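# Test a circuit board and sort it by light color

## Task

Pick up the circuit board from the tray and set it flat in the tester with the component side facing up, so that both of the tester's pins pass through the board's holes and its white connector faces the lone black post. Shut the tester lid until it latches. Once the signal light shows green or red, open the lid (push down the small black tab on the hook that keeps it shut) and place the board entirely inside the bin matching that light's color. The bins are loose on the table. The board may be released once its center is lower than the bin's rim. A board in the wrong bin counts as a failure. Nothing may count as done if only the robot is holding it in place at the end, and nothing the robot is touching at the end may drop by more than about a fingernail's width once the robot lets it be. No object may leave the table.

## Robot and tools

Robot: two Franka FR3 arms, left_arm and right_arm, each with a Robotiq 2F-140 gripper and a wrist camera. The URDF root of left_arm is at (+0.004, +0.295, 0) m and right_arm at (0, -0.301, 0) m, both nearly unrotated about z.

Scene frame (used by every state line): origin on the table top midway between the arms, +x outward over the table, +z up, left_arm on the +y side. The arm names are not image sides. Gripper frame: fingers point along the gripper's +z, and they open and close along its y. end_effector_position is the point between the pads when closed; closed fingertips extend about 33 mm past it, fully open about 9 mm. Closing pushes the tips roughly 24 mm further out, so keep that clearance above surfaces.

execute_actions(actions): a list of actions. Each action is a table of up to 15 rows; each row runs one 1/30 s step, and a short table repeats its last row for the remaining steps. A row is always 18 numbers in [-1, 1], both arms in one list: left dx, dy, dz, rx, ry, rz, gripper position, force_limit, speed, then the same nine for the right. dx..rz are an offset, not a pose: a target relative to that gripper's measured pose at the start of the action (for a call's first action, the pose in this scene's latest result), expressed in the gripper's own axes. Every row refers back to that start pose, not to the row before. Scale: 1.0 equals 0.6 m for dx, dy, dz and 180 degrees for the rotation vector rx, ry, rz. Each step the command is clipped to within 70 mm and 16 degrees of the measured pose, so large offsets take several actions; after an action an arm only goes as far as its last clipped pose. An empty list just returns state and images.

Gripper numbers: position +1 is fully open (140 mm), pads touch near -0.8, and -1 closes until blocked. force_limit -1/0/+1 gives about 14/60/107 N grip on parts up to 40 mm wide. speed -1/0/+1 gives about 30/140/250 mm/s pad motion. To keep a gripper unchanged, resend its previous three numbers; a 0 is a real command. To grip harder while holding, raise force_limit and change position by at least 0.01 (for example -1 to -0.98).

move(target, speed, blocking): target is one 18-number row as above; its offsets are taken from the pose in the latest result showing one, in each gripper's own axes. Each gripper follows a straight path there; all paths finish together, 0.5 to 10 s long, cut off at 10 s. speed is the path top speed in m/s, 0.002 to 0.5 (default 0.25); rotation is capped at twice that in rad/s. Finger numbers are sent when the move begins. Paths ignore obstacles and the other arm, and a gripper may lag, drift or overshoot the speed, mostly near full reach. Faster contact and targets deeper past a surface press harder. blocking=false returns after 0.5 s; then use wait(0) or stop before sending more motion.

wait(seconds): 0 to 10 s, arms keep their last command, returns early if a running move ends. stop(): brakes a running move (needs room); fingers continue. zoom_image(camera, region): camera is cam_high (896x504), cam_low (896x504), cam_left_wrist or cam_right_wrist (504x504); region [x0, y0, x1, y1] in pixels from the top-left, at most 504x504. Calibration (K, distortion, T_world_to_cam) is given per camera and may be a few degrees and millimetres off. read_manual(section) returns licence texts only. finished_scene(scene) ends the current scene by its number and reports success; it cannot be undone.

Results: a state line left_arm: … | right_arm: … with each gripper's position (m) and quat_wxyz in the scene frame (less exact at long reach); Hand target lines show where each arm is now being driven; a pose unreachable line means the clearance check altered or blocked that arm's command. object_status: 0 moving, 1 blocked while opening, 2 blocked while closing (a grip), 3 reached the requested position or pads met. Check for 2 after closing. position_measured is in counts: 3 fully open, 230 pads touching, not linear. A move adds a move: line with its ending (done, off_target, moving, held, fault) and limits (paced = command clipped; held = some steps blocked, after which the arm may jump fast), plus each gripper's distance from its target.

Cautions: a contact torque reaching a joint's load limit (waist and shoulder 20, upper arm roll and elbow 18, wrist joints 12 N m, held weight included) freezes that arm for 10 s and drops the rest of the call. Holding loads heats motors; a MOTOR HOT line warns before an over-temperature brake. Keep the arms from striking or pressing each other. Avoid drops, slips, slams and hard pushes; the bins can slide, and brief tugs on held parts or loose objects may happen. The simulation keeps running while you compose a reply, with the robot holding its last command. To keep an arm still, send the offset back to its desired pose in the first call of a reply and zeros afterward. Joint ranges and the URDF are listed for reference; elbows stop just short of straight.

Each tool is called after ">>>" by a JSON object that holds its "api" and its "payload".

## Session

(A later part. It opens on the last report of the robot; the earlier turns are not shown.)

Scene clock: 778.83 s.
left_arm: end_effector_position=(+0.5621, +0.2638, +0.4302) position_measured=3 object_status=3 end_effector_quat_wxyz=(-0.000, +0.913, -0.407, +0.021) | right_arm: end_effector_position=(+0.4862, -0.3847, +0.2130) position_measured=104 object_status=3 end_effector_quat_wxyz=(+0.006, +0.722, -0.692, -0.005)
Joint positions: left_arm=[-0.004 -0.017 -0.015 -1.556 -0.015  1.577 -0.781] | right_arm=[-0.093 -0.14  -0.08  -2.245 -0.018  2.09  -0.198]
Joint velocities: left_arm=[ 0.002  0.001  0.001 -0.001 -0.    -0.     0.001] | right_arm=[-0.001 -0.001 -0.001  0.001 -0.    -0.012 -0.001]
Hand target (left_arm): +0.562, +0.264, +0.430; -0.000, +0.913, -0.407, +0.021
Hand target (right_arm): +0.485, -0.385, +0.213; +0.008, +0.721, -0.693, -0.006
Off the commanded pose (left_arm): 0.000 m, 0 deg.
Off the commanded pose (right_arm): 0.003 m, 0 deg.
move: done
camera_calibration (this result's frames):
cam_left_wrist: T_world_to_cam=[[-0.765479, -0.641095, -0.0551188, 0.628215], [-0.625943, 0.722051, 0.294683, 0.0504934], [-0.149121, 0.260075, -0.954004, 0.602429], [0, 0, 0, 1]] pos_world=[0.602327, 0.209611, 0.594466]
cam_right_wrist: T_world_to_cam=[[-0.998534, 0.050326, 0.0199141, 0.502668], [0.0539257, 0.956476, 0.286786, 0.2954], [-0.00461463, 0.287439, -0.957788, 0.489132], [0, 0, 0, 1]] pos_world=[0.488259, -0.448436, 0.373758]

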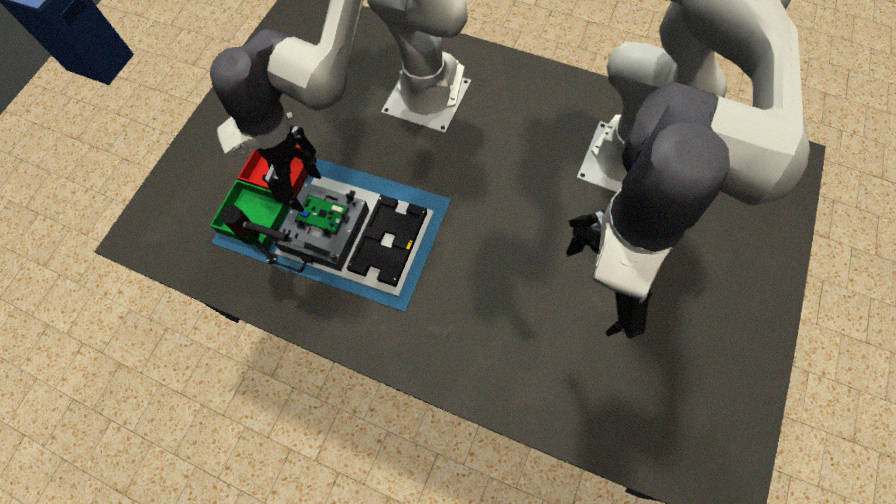

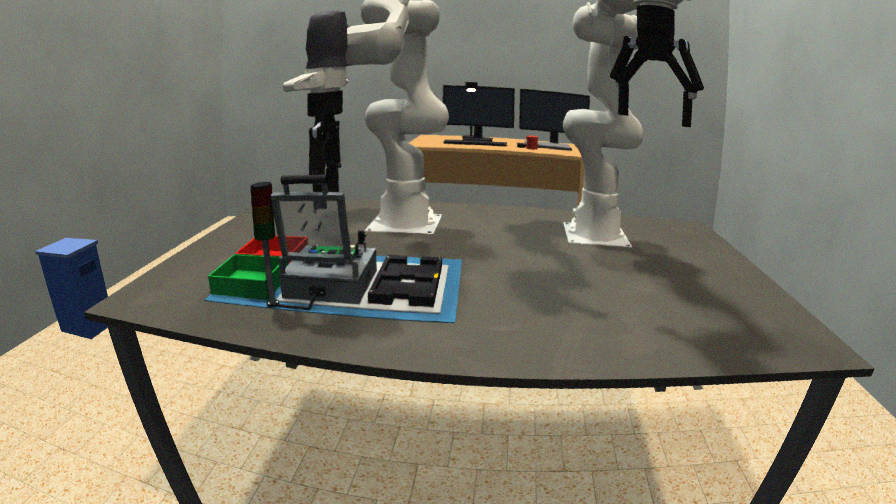

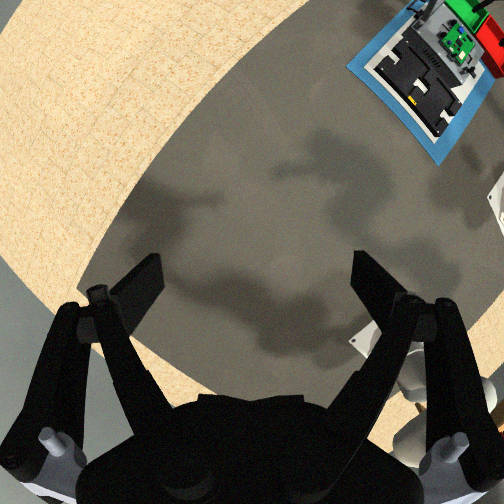

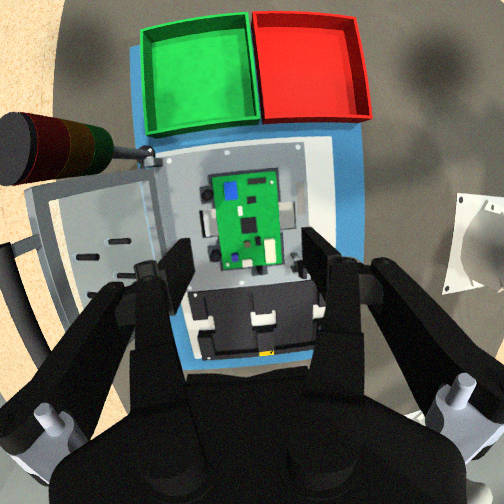

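>>> {"api": "zoom_image", "payload": {"camera": "cam_right_wrist", "region": [0, 100, 360, 380]}}

>>> {"api": "zoom_image", "payload": {"camera": "cam_low", "region": [200, 150, 440, 320]}}

>>> {"api": "zoom_image", "payload": {"camera": "cam_high", "region": [200, 130, 440, 320]}}

Region (0, 100, 360, 380) of cam_right_wrist's 504x504 image, scaled by 1.400, with more detail than that image has.

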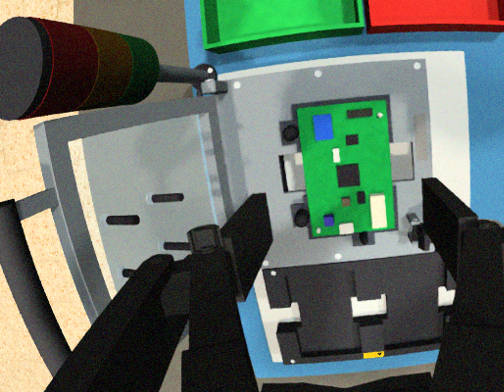

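Region (200, 150, 440, 320) of cam_low's 896x504 image, scaled by 2.100, with more detail than that image has; it fills the top 357 rows of this view, and the rest is white.

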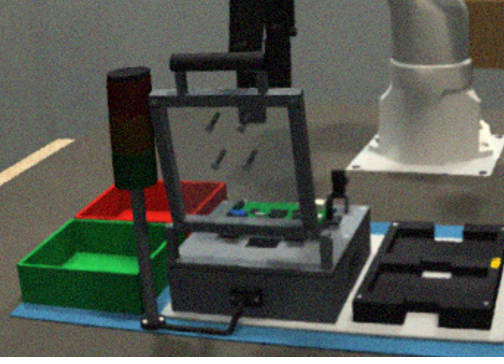

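Region (200, 130, 440, 320) of cam_high's 896x504 image, scaled by 2.100, with more detail than that image has; it fills the top 399 rows of this view, and the rest is white.

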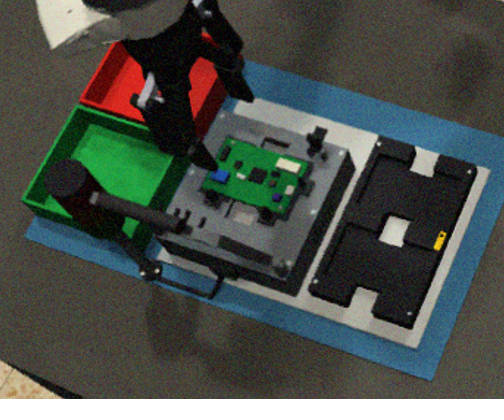

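>>> {"api": "move", "payload": {"target": [0,0,0,0,0,0,1,0,0, -0.015,-0.03,-0.23,0,0,0,0.2,0.2,-0.6], "speed": 0.25}}

>>> {"api": "move", "payload": {"target": [0,0,0,0,0,0,1,0,0, 0,-0.18,-0.02,0,0,0,0.2,0.2,-0.6], "speed": 0.2}}

Scene clock: 846.57 s.
left_arm: end_effector_position=(+0.5621, +0.2638, +0.4302) position_measured=3 object_status=3 end_effector_quat_wxyz=(-0.000, +0.913, -0.407, +0.021) | right_arm: end_effector_position=(+0.5075, -0.3801, +0.3511) position_measured=104 object_status=3 end_effector_quat_wxyz=(+0.006, +0.721, -0.693, -0.002)
Joint positions: left_arm=[-0.004 -0.017 -0.015 -1.556 -0.015  1.577 -0.781] | right_arm=[-0.085 -0.145 -0.067 -1.894 -0.017  1.74  -0.181]
Joint velocities: left_arm=[ 0.001  0.    -0.002 -0.    -0.001  0.001  0.002] | right_arm=[ 0.    -0.001 -0.     0.001 -0.001 -0.012  0.002]
Hand target (left_arm): +0.562, +0.264, +0.430; -0.000, +0.913, -0.407, +0.021
Hand target (right_arm): +0.506, -0.378, +0.351; +0.007, +0.720, -0.693, -0.004
Off the commanded pose (left_arm): 0.000 m, 0 deg.
Off the commanded pose (right_arm): 0.006 m, 0 deg.
move: off_target (right_arm)
camera_calibration (this result's frames):
cam_left_wrist: T_world_to_cam=[[-0.76548, -0.641095, -0.0551188, 0.628215], [-0.625942, 0.722051, 0.294683, 0.0504933], [-0.149121, 0.260075, -0.954004, 0.602428], [0, 0, 0, 1]] pos_world=[0.602327, 0.20961, 0.594466]
cam_right_wrist: T_world_to_cam=[[-0.99851, 0.0526055, 0.0145169, 0.523758], [0.0545628, 0.957544, 0.283075, 0.251611], [0.000990731, 0.283445, -0.958988, 0.616227], [0, 0, 0, 1]] pos_world=[0.508638, -0.443148, 0.512126]

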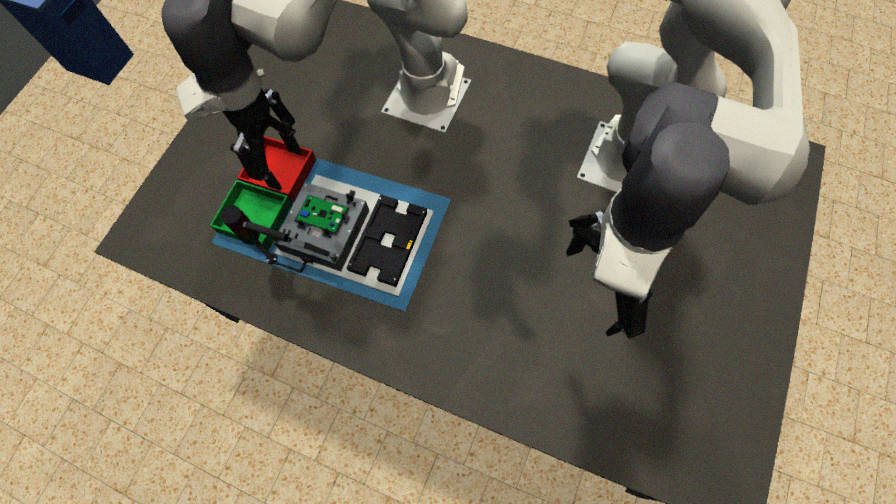

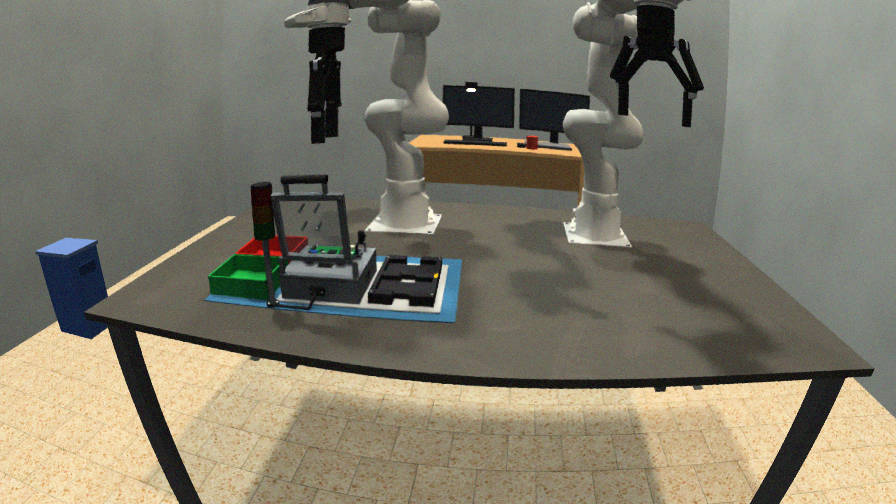

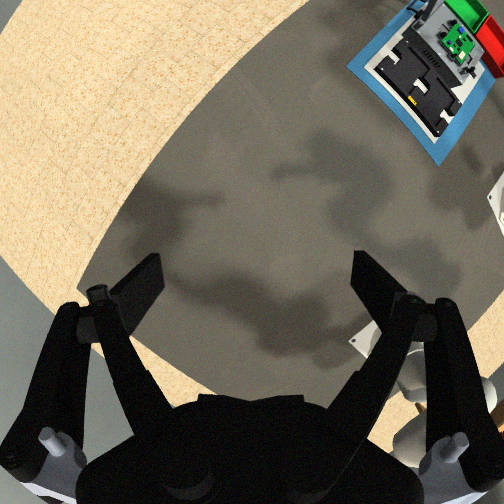

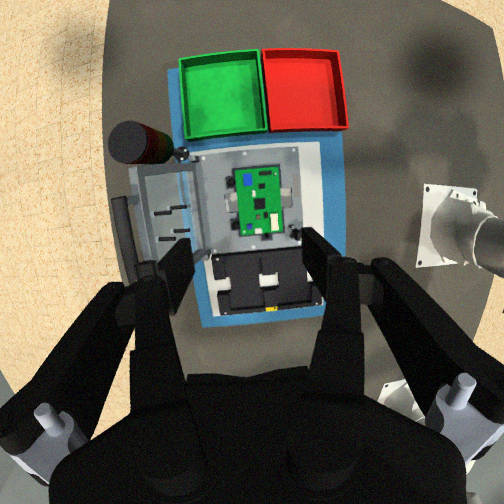

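Scene clock: 847.70 s.
left_arm: end_effector_position=(+0.5621, +0.2638, +0.4302) position_measured=3 object_status=3 end_effector_quat_wxyz=(-0.000, +0.913, -0.407, +0.021) | right_arm: end_effector_position=(+0.6176, -0.3798, +0.3645) position_measured=104 object_status=3 end_effector_quat_wxyz=(+0.007, +0.722, -0.692, +0.004)
Joint positions: left_arm=[-0.004 -0.017 -0.015 -1.556 -0.015  1.577 -0.781] | right_arm=[-0.076  0.212 -0.059 -1.421 -0.003  1.631 -0.167]
Joint velocities: left_arm=[-0.001  0.001  0.    -0.     0.     0.    -0.001] | right_arm=[ 0.001  0.002  0.001  0.002 -0.001 -0.017  0.005]
Hand target (left_arm): +0.562, +0.264, +0.430; -0.000, +0.913, -0.407, +0.021
Hand target (right_arm): +0.616, -0.378, +0.363; +0.008, +0.721, -0.693, +0.001
Off the commanded pose (left_arm): 0.000 m, 0 deg.
Off the commanded pose (right_arm): 0.005 m, 1 deg.
move: off_target (right_arm)
camera_calibration (this result's frames):
cam_left_wrist: T_world_to_cam=[[-0.765479, -0.641095, -0.0551188, 0.628215], [-0.625943, 0.722051, 0.294683, 0.0504934], [-0.149121, 0.260075, -0.954004, 0.602428], [0, 0, 0, 1]] pos_world=[0.602327, 0.20961, 0.594466]
cam_right_wrist: T_world_to_cam=[[-0.998668, 0.0509994, 0.00776965, 0.63539], [0.0511719, 0.960229, 0.274483, 0.247748], [0.00653785, 0.274516, -0.96156, 0.622948], [0, 0, 0, 1]] pos_world=[0.617794, -0.441309, 0.526063]

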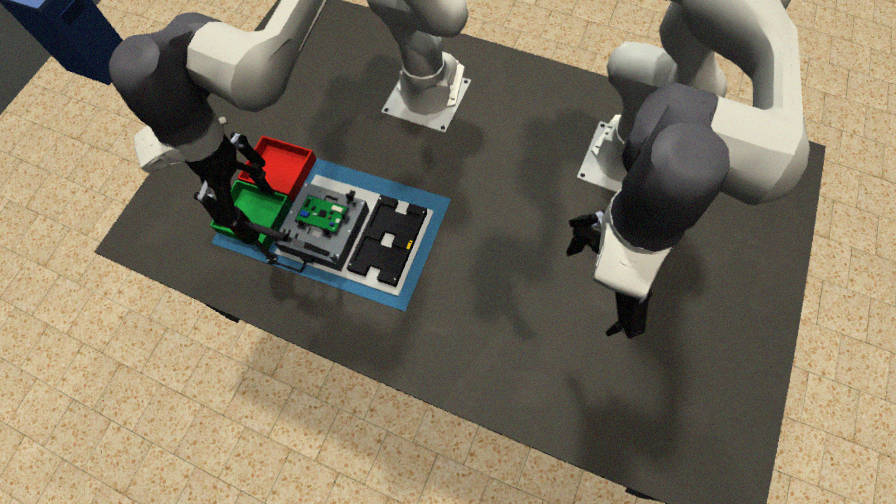

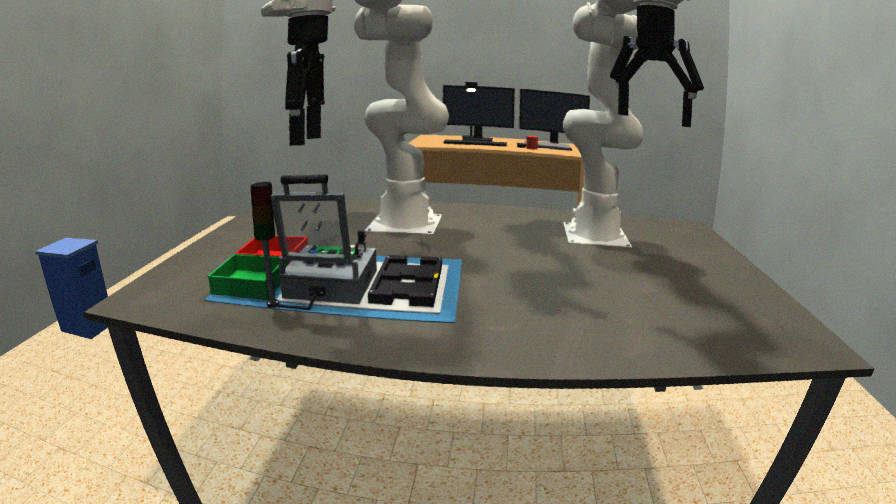

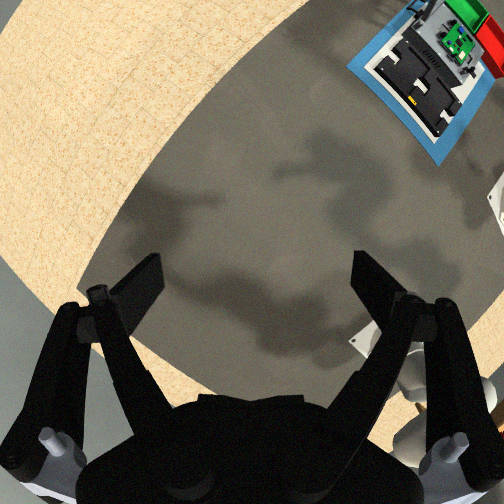

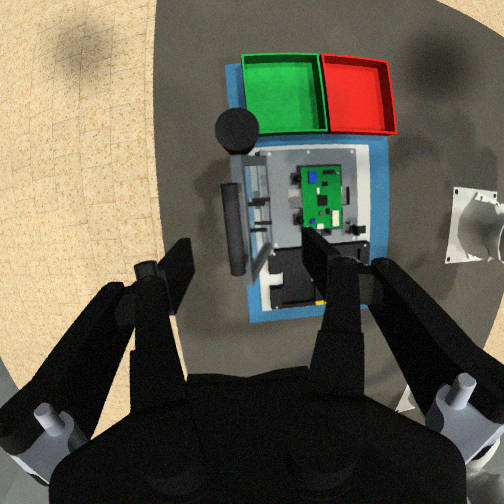

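>>> {"api": "move", "payload": {"target": [0,0,0,0,0,0,1,0,0, 0.016,-0.022,0.065,0,0,0,-0.25,-0.6,0], "speed": 0.1}}

Scene clock: 864.37 s.
left_arm: end_effector_position=(+0.5621, +0.2638, +0.4302) position_measured=3 object_status=3 end_effector_quat_wxyz=(-0.000, +0.913, -0.407, +0.021) | right_arm: end_effector_position=(+0.6293, -0.3880, +0.3248) position_measured=160 object_status=3 end_effector_quat_wxyz=(+0.010, +0.721, -0.693, +0.002)
Joint positions: left_arm=[-0.004 -0.017 -0.015 -1.556 -0.015  1.577 -0.781] | right_arm=[-0.086  0.25  -0.06  -1.469 -0.003  1.71  -0.175]
Joint velocities: left_arm=[-0.    -0.001 -0.001 -0.     0.001  0.    -0.002] | right_arm=[-0.001  0.     0.001 -0.001  0.     0.01  -0.003]
Hand target (left_arm): +0.562, +0.264, +0.430; -0.000, +0.913, -0.407, +0.021
Hand target (right_arm): +0.631, -0.389, +0.326; +0.007, +0.722, -0.691, +0.004
Off the commanded pose (left_arm): 0.000 m, 0 deg.
Off the commanded pose (right_arm): 0.002 m, 0 deg.
move: done
camera_calibration (this result's frames):
cam_left_wrist: T_world_to_cam=[[-0.765479, -0.641095, -0.0551188, 0.628215], [-0.625943, 0.722051, 0.294683, 0.0504934], [-0.149121, 0.260075, -0.954004, 0.602428], [0, 0, 0, 1]] pos_world=[0.602327, 0.20961, 0.594466]
cam_right_wrist: T_world_to_cam=[[-0.99849, 0.0531759, 0.0138075, 0.646589], [0.054925, 0.960475, 0.272893, 0.264171], [0.00124955, 0.273239, -0.961945, 0.589989], [0, 0, 0, 1]] pos_world=[0.630365, -0.449321, 0.486519]

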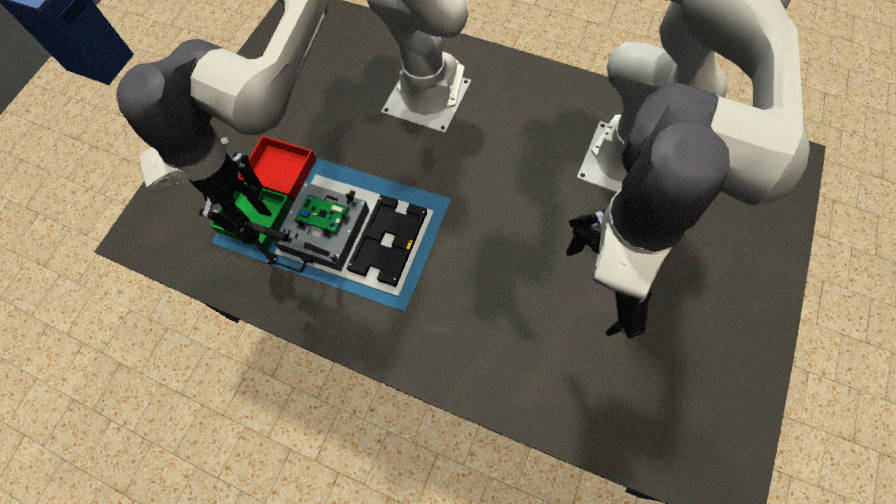

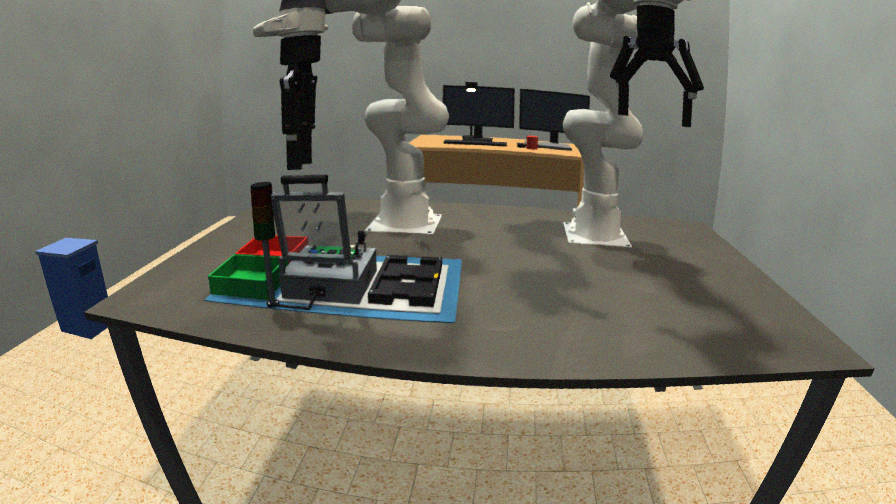

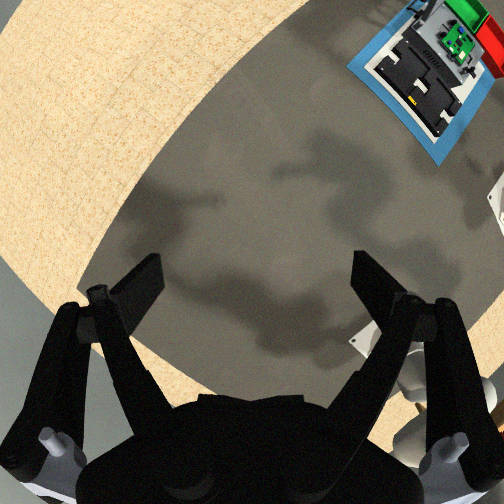

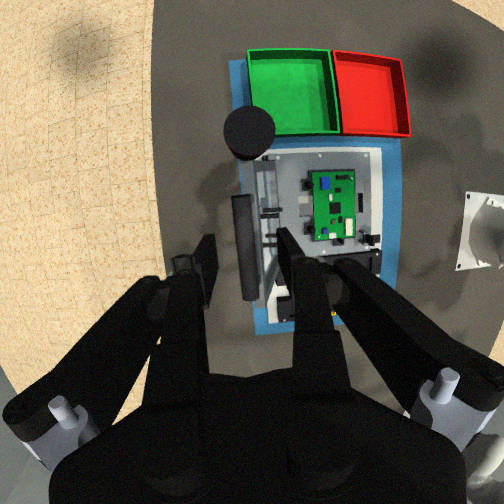

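>>> {"api": "move", "payload": {"target": [0,0,0,0,0,0,1,0,0, 0,0,0.058,0,0,0,-0.25,-0.6,0], "speed": 0.04}}

>>> {"api": "zoom_image", "payload": {"camera": "cam_low", "region": [230, 120, 400, 260]}}

Scene clock: 873.53 s.
left_arm: end_effector_position=(+0.5621, +0.2638, +0.4302) position_measured=3 object_status=3 end_effector_quat_wxyz=(-0.000, +0.913, -0.407, +0.021) | right_arm: end_effector_position=(+0.6271, -0.3883, +0.2893) position_measured=160 object_status=3 end_effector_quat_wxyz=(+0.011, +0.722, -0.692, -0.001)
Joint positions: left_arm=[-0.004 -0.017 -0.015 -1.556 -0.015  1.577 -0.781] | right_arm=[-0.086  0.247 -0.06  -1.561 -0.003  1.794 -0.176]
Joint velocities: left_arm=[-0.     0.    -0.001  0.001 -0.001  0.     0.001] | right_arm=[ 0.001  0.001  0.001 -0.001 -0.001  0.017  0.002]
Hand target (left_arm): +0.562, +0.264, +0.430; -0.000, +0.913, -0.407, +0.021
Hand target (right_arm): +0.629, -0.388, +0.290; +0.009, +0.722, -0.692, +0.002
Off the commanded pose (left_arm): 0.000 m, 0 deg.
Off the commanded pose (right_arm): 0.002 m, 0 deg.
move: done
camera_calibration (this result's frames):
cam_left_wrist: T_world_to_cam=[[-0.765479, -0.641095, -0.0551188, 0.628215], [-0.625943, 0.722051, 0.294683, 0.0504935], [-0.149121, 0.260075, -0.954004, 0.602429], [0, 0, 0, 1]] pos_world=[0.602327, 0.20961, 0.594466]
cam_right_wrist: T_world_to_cam=[[-0.998443, 0.0519585, 0.0202859, 0.642531], [0.0555292, 0.960244, 0.273582, 0.273604], [-0.00526447, 0.274283, -0.961635, 0.560305], [0, 0, 0, 1]] pos_world=[0.629288, -0.449794, 0.450922]

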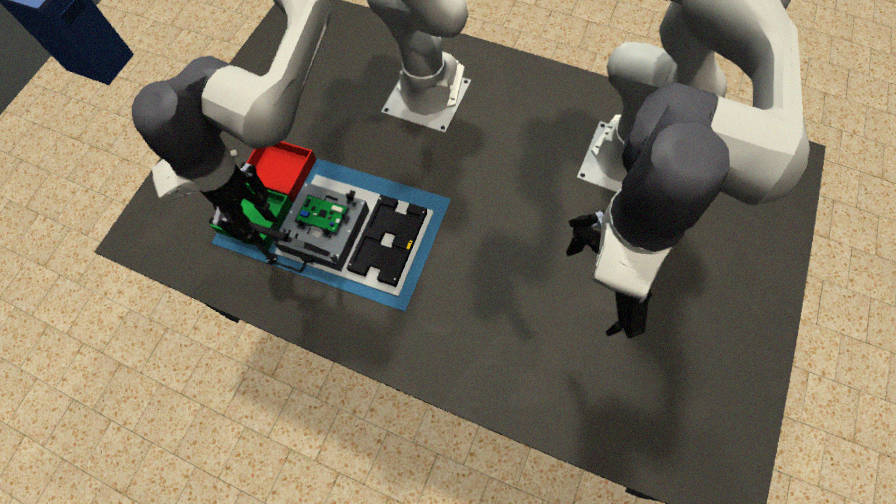

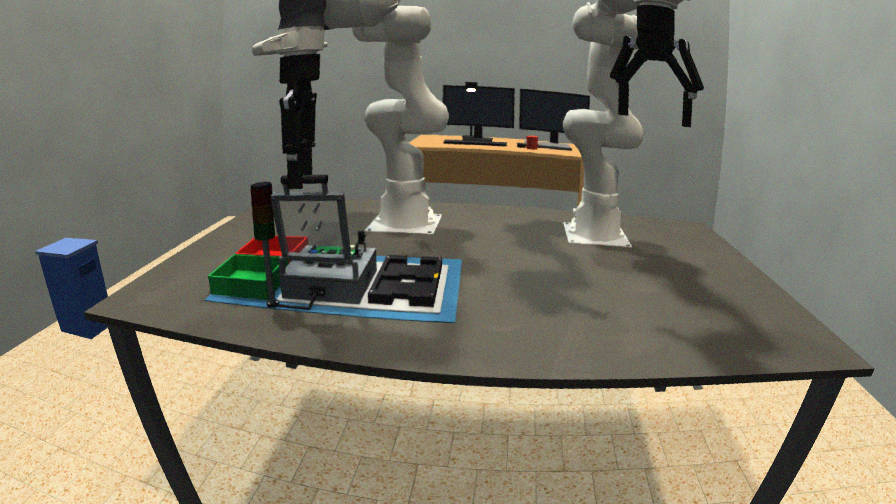

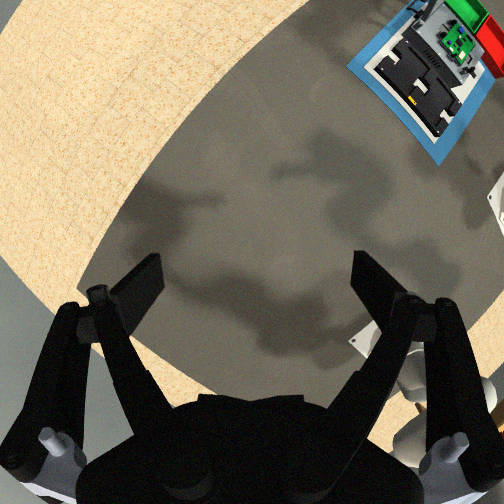

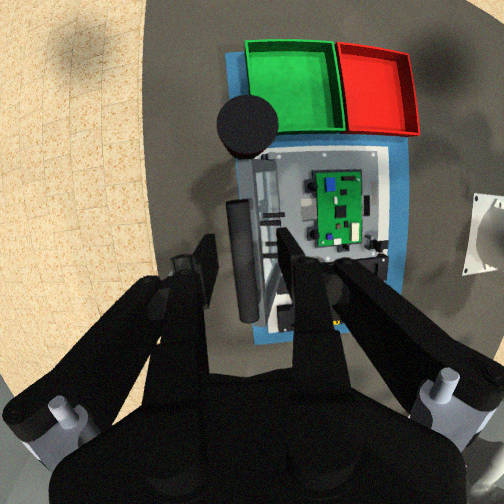

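Region (230, 120, 400, 260) of cam_low's 896x504 image, scaled by 2.965, with more detail than that image has; it fills the top 415 rows of this view, and the rest is white.

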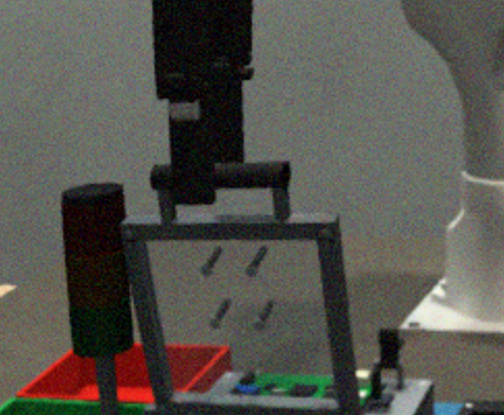

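>>> {"api": "move", "payload": {"target": [0,0,0,0,0,0,1,0,0, -0.028,-0.003,0,0,0,0,-0.25,-0.6,0], "speed": 0.04}}

>>> {"api": "execute_actions", "payload": {"actions": [[[0,0,0,0,0,0,1,0,0, 0,0,0,0,0,0,-1,-0.9,0]],[[0,0,0,0,0,0,1,0,0, 0,0,0,0,0,0,-1,-0.9,0]]]}}

>>> {"api": "zoom_image", "payload": {"camera": "cam_low", "region": [230, 120, 400, 260]}}

Scene clock: 882.57 s.
left_arm: end_effector_position=(+0.5621, +0.2638, +0.4302) position_measured=3 object_status=3 end_effector_quat_wxyz=(-0.000, +0.913, -0.407, +0.021) | right_arm: end_effector_position=(+0.6295, -0.3722, +0.2892) position_measured=160 object_status=3 end_effector_quat_wxyz=(+0.010, +0.724, -0.690, +0.000)
Joint positions: left_arm=[-0.004 -0.017 -0.015 -1.556 -0.015  1.577 -0.781] | right_arm=[-0.064  0.247 -0.056 -1.563 -0.003  1.797 -0.158]
Joint velocities: left_arm=[ 0.001  0.    -0.002  0.    -0.002  0.     0.   ] | right_arm=[ 0.    -0.001 -0.001  0.     0.     0.     0.015]
Hand target (left_arm): +0.562, +0.264, +0.430; -0.000, +0.913, -0.407, +0.021
Hand target (right_arm): +0.629, -0.372, +0.289; +0.011, +0.722, -0.692, -0.000
Off the commanded pose (left_arm): 0.000 m, 0 deg.
Off the commanded pose (right_arm): 0.002 m, 0 deg.
move: done
camera_calibration (this result's frames):
cam_left_wrist: T_world_to_cam=[[-0.765479, -0.641095, -0.0551187, 0.628215], [-0.625943, 0.722051, 0.294683, 0.0504934], [-0.149121, 0.260075, -0.954004, 0.602429], [0, 0, 0, 1]] pos_world=[0.602327, 0.20961, 0.594466]
cam_right_wrist: T_world_to_cam=[[-0.998852, 0.0443368, 0.0181579, 0.642138], [0.0476188, 0.96049, 0.274212, 0.262959], [-0.00528281, 0.274762, -0.961498, 0.555896], [0, 0, 0, 1]] pos_world=[0.631815, -0.433778, 0.450726]

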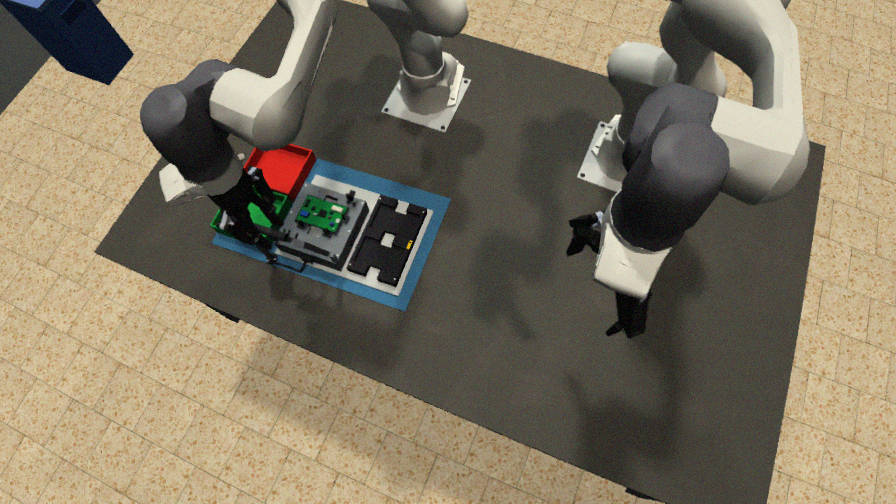

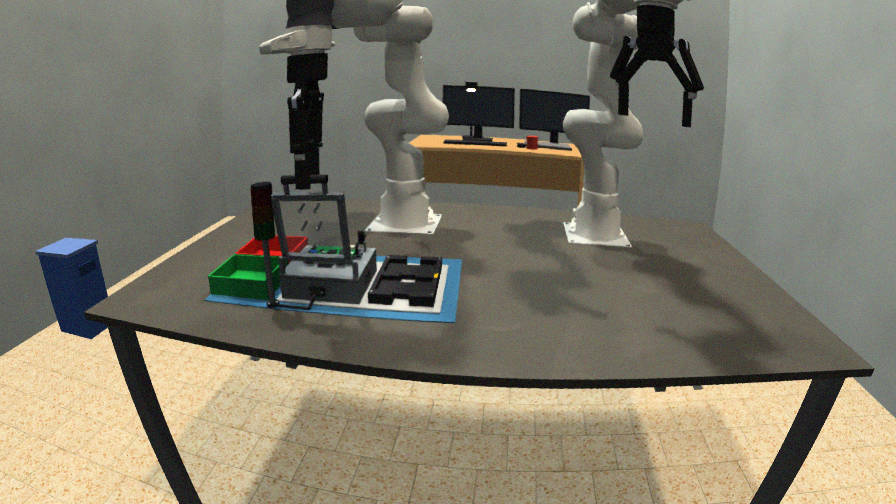

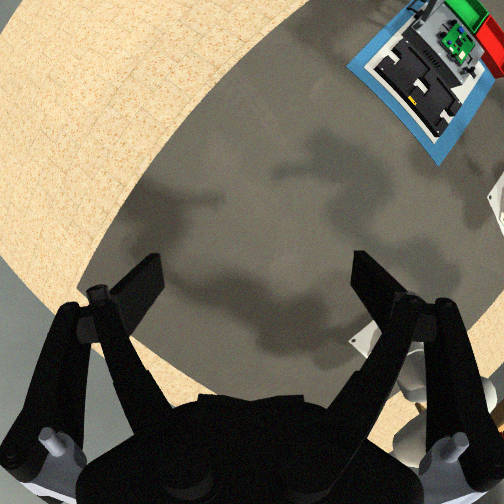

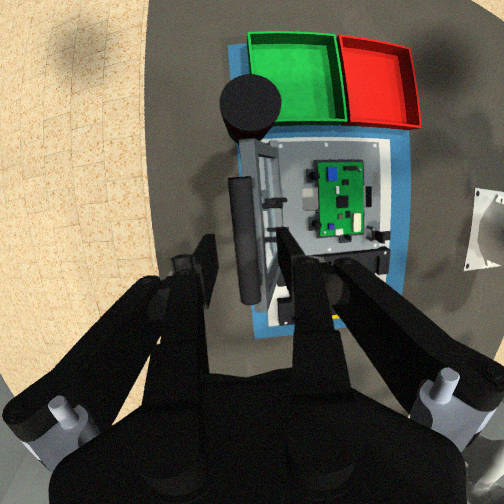

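Scene clock: 883.57 s.
left_arm: end_effector_position=(+0.5621, +0.2638, +0.4302) position_measured=3 object_status=3 end_effector_quat_wxyz=(-0.000, +0.913, -0.407, +0.021) | right_arm: end_effector_position=(+0.6297, -0.3722, +0.2892) position_measured=207 object_status=2 end_effector_quat_wxyz=(+0.010, +0.724, -0.690, +0.000)
Joint positions: left_arm=[-0.004 -0.017 -0.015 -1.556 -0.015  1.577 -0.781] | right_arm=[-0.064  0.247 -0.056 -1.563 -0.003  1.797 -0.158]
Joint velocities: left_arm=[-0.    -0.    -0.     0.001  0.001 -0.    -0.001] | right_arm=[-0.    -0.     0.001  0.001 -0.001 -0.    -0.001]
Hand target (left_arm): +0.562, +0.264, +0.430; -0.000, +0.913, -0.407, +0.021
Hand target (right_arm): +0.630, -0.372, +0.289; +0.010, +0.724, -0.690, +0.000
Off the commanded pose (left_arm): 0.000 m, 0 deg.
Off the commanded pose (right_arm): 0.000 m, 0 deg.
camera_calibration (this result's frames):
cam_left_wrist: T_world_to_cam=[[-0.765479, -0.641095, -0.0551188, 0.628215], [-0.625943, 0.722051, 0.294683, 0.0504934], [-0.149121, 0.260075, -0.954004, 0.602429], [0, 0, 0, 1]] pos_world=[0.602327, 0.20961, 0.594466]
cam_right_wrist: T_world_to_cam=[[-0.998859, 0.0443339, 0.017776, 0.642368], [0.047511, 0.9605, 0.274193, 0.263018], [-0.00491775, 0.274725, -0.96151, 0.555733], [0, 0, 0, 1]] pos_world=[0.631871, -0.433782, 0.450807]

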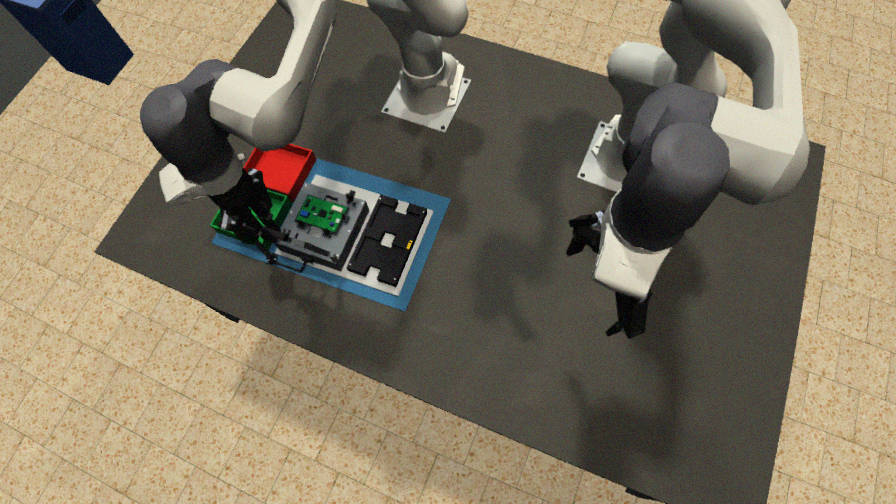

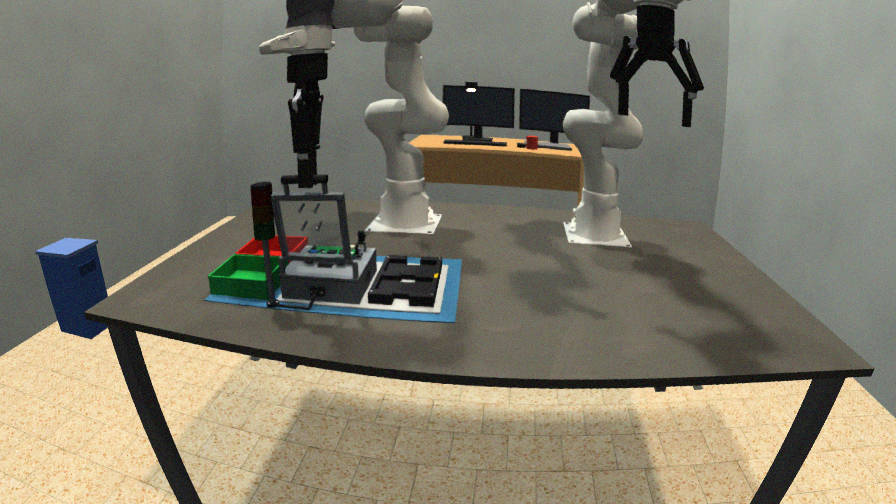

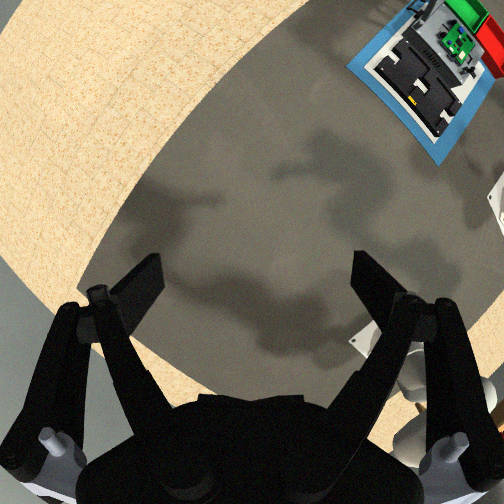

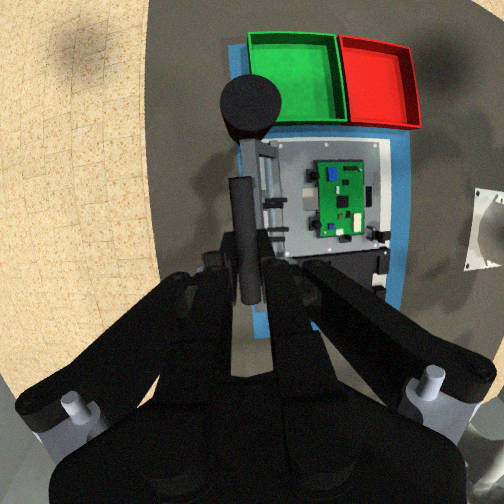

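Region (230, 120, 400, 260) of cam_low's 896x504 image, scaled by 2.965, with more detail than that image has; it fills the top 415 rows of this view, and the rest is white.

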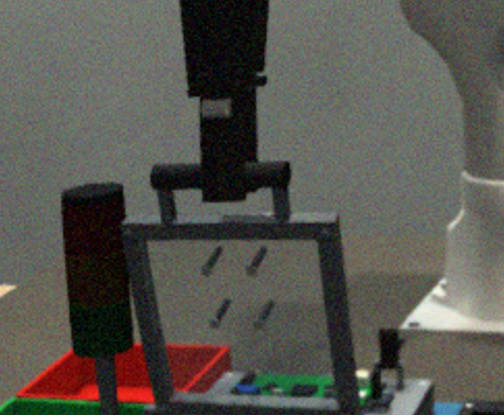

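>>> {"api": "move", "payload": {"target": [0,0,0,0,0,0,1,0,0, 0,0.0945,-0.016,0,0,0,-1,-0.9,0], "speed": 0.05}}

Scene clock: 915.70 s.
left_arm: end_effector_position=(+0.5621, +0.2638, +0.4302) position_measured=3 object_status=3 end_effector_quat_wxyz=(-0.000, +0.913, -0.407, +0.021) | right_arm: end_effector_position=(+0.5759, -0.3737, +0.2967) position_measured=207 object_status=2 end_effector_quat_wxyz=(+0.008, +0.723, -0.691, +0.000)
Joint positions: left_arm=[-0.004 -0.017 -0.015 -1.556 -0.015  1.577 -0.781] | right_arm=[-0.071  0.067 -0.057 -1.784 -0.009  1.842 -0.163]
Joint velocities: left_arm=[ 0.001  0.001  0.002  0.    -0.    -0.    -0.   ] | right_arm=[-0.001 -0.004 -0.001 -0.005 -0.001  0.003 -0.001]
Hand target (left_arm): +0.562, +0.264, +0.430; -0.000, +0.913, -0.407, +0.021
Hand target (right_arm): +0.573, -0.374, +0.299; +0.009, +0.724, -0.689, -0.001
Off the commanded pose (left_arm): 0.000 m, 0 deg.
Off the commanded pose (right_arm): 0.004 m, 0 deg.
move: off_target (right_arm)
camera_calibration (this result's frames):
cam_left_wrist: T_world_to_cam=[[-0.765479, -0.641096, -0.0551188, 0.628215], [-0.625943, 0.722051, 0.294683, 0.0504935], [-0.149121, 0.260075, -0.954004, 0.602429], [0, 0, 0, 1]] pos_world=[0.602327, 0.209611, 0.594466]
cam_right_wrist: T_world_to_cam=[[-0.998782, 0.0473193, 0.0139569, 0.590766], [0.049334, 0.959443, 0.277552, 0.262521], [-0.000257327, 0.277902, -0.960609, 0.561342], [0, 0, 0, 1]] pos_world=[0.57724, -0.435827, 0.458122]

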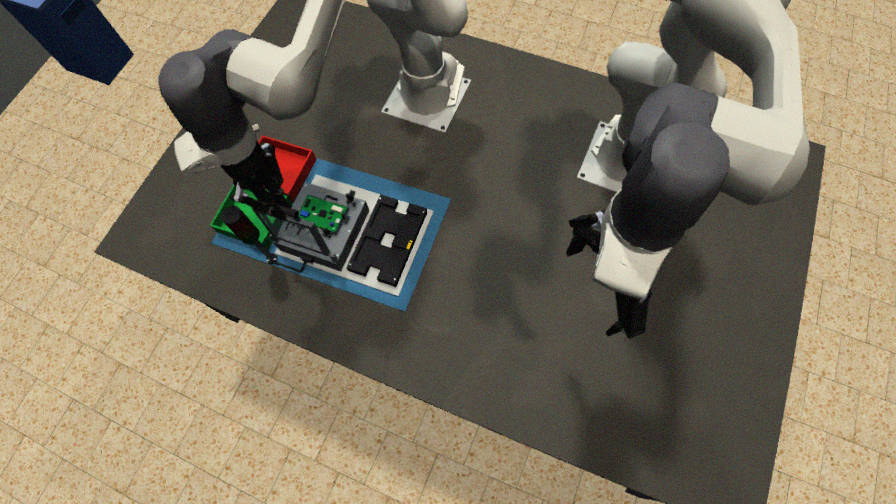

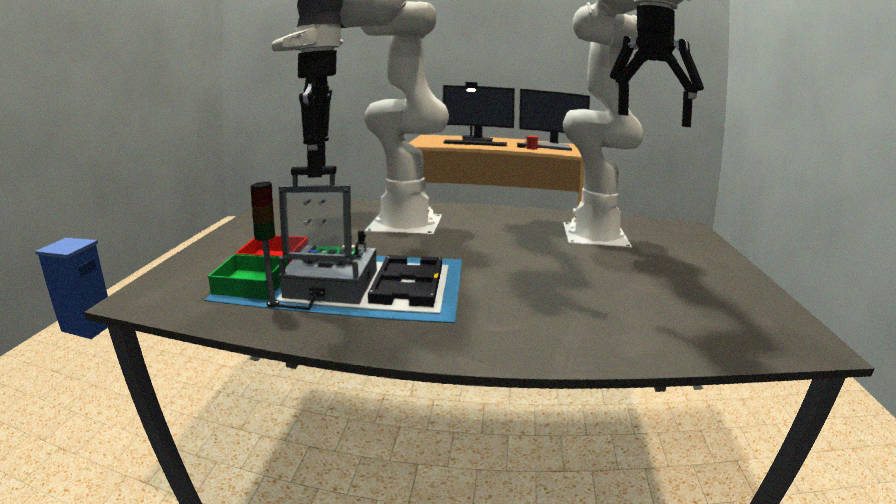

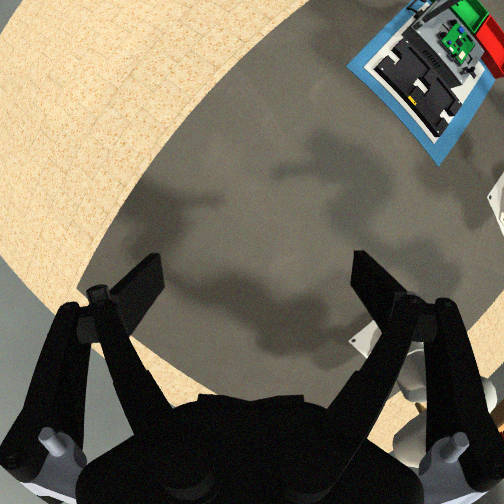

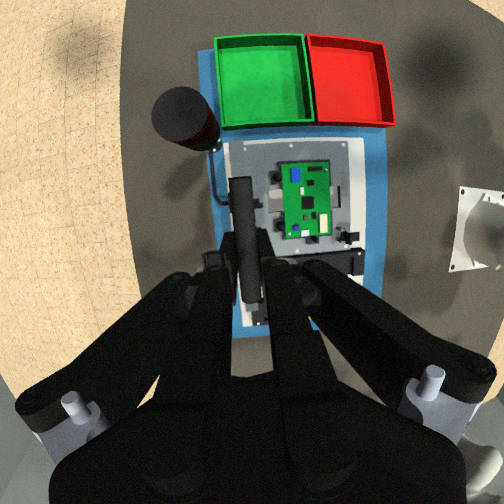

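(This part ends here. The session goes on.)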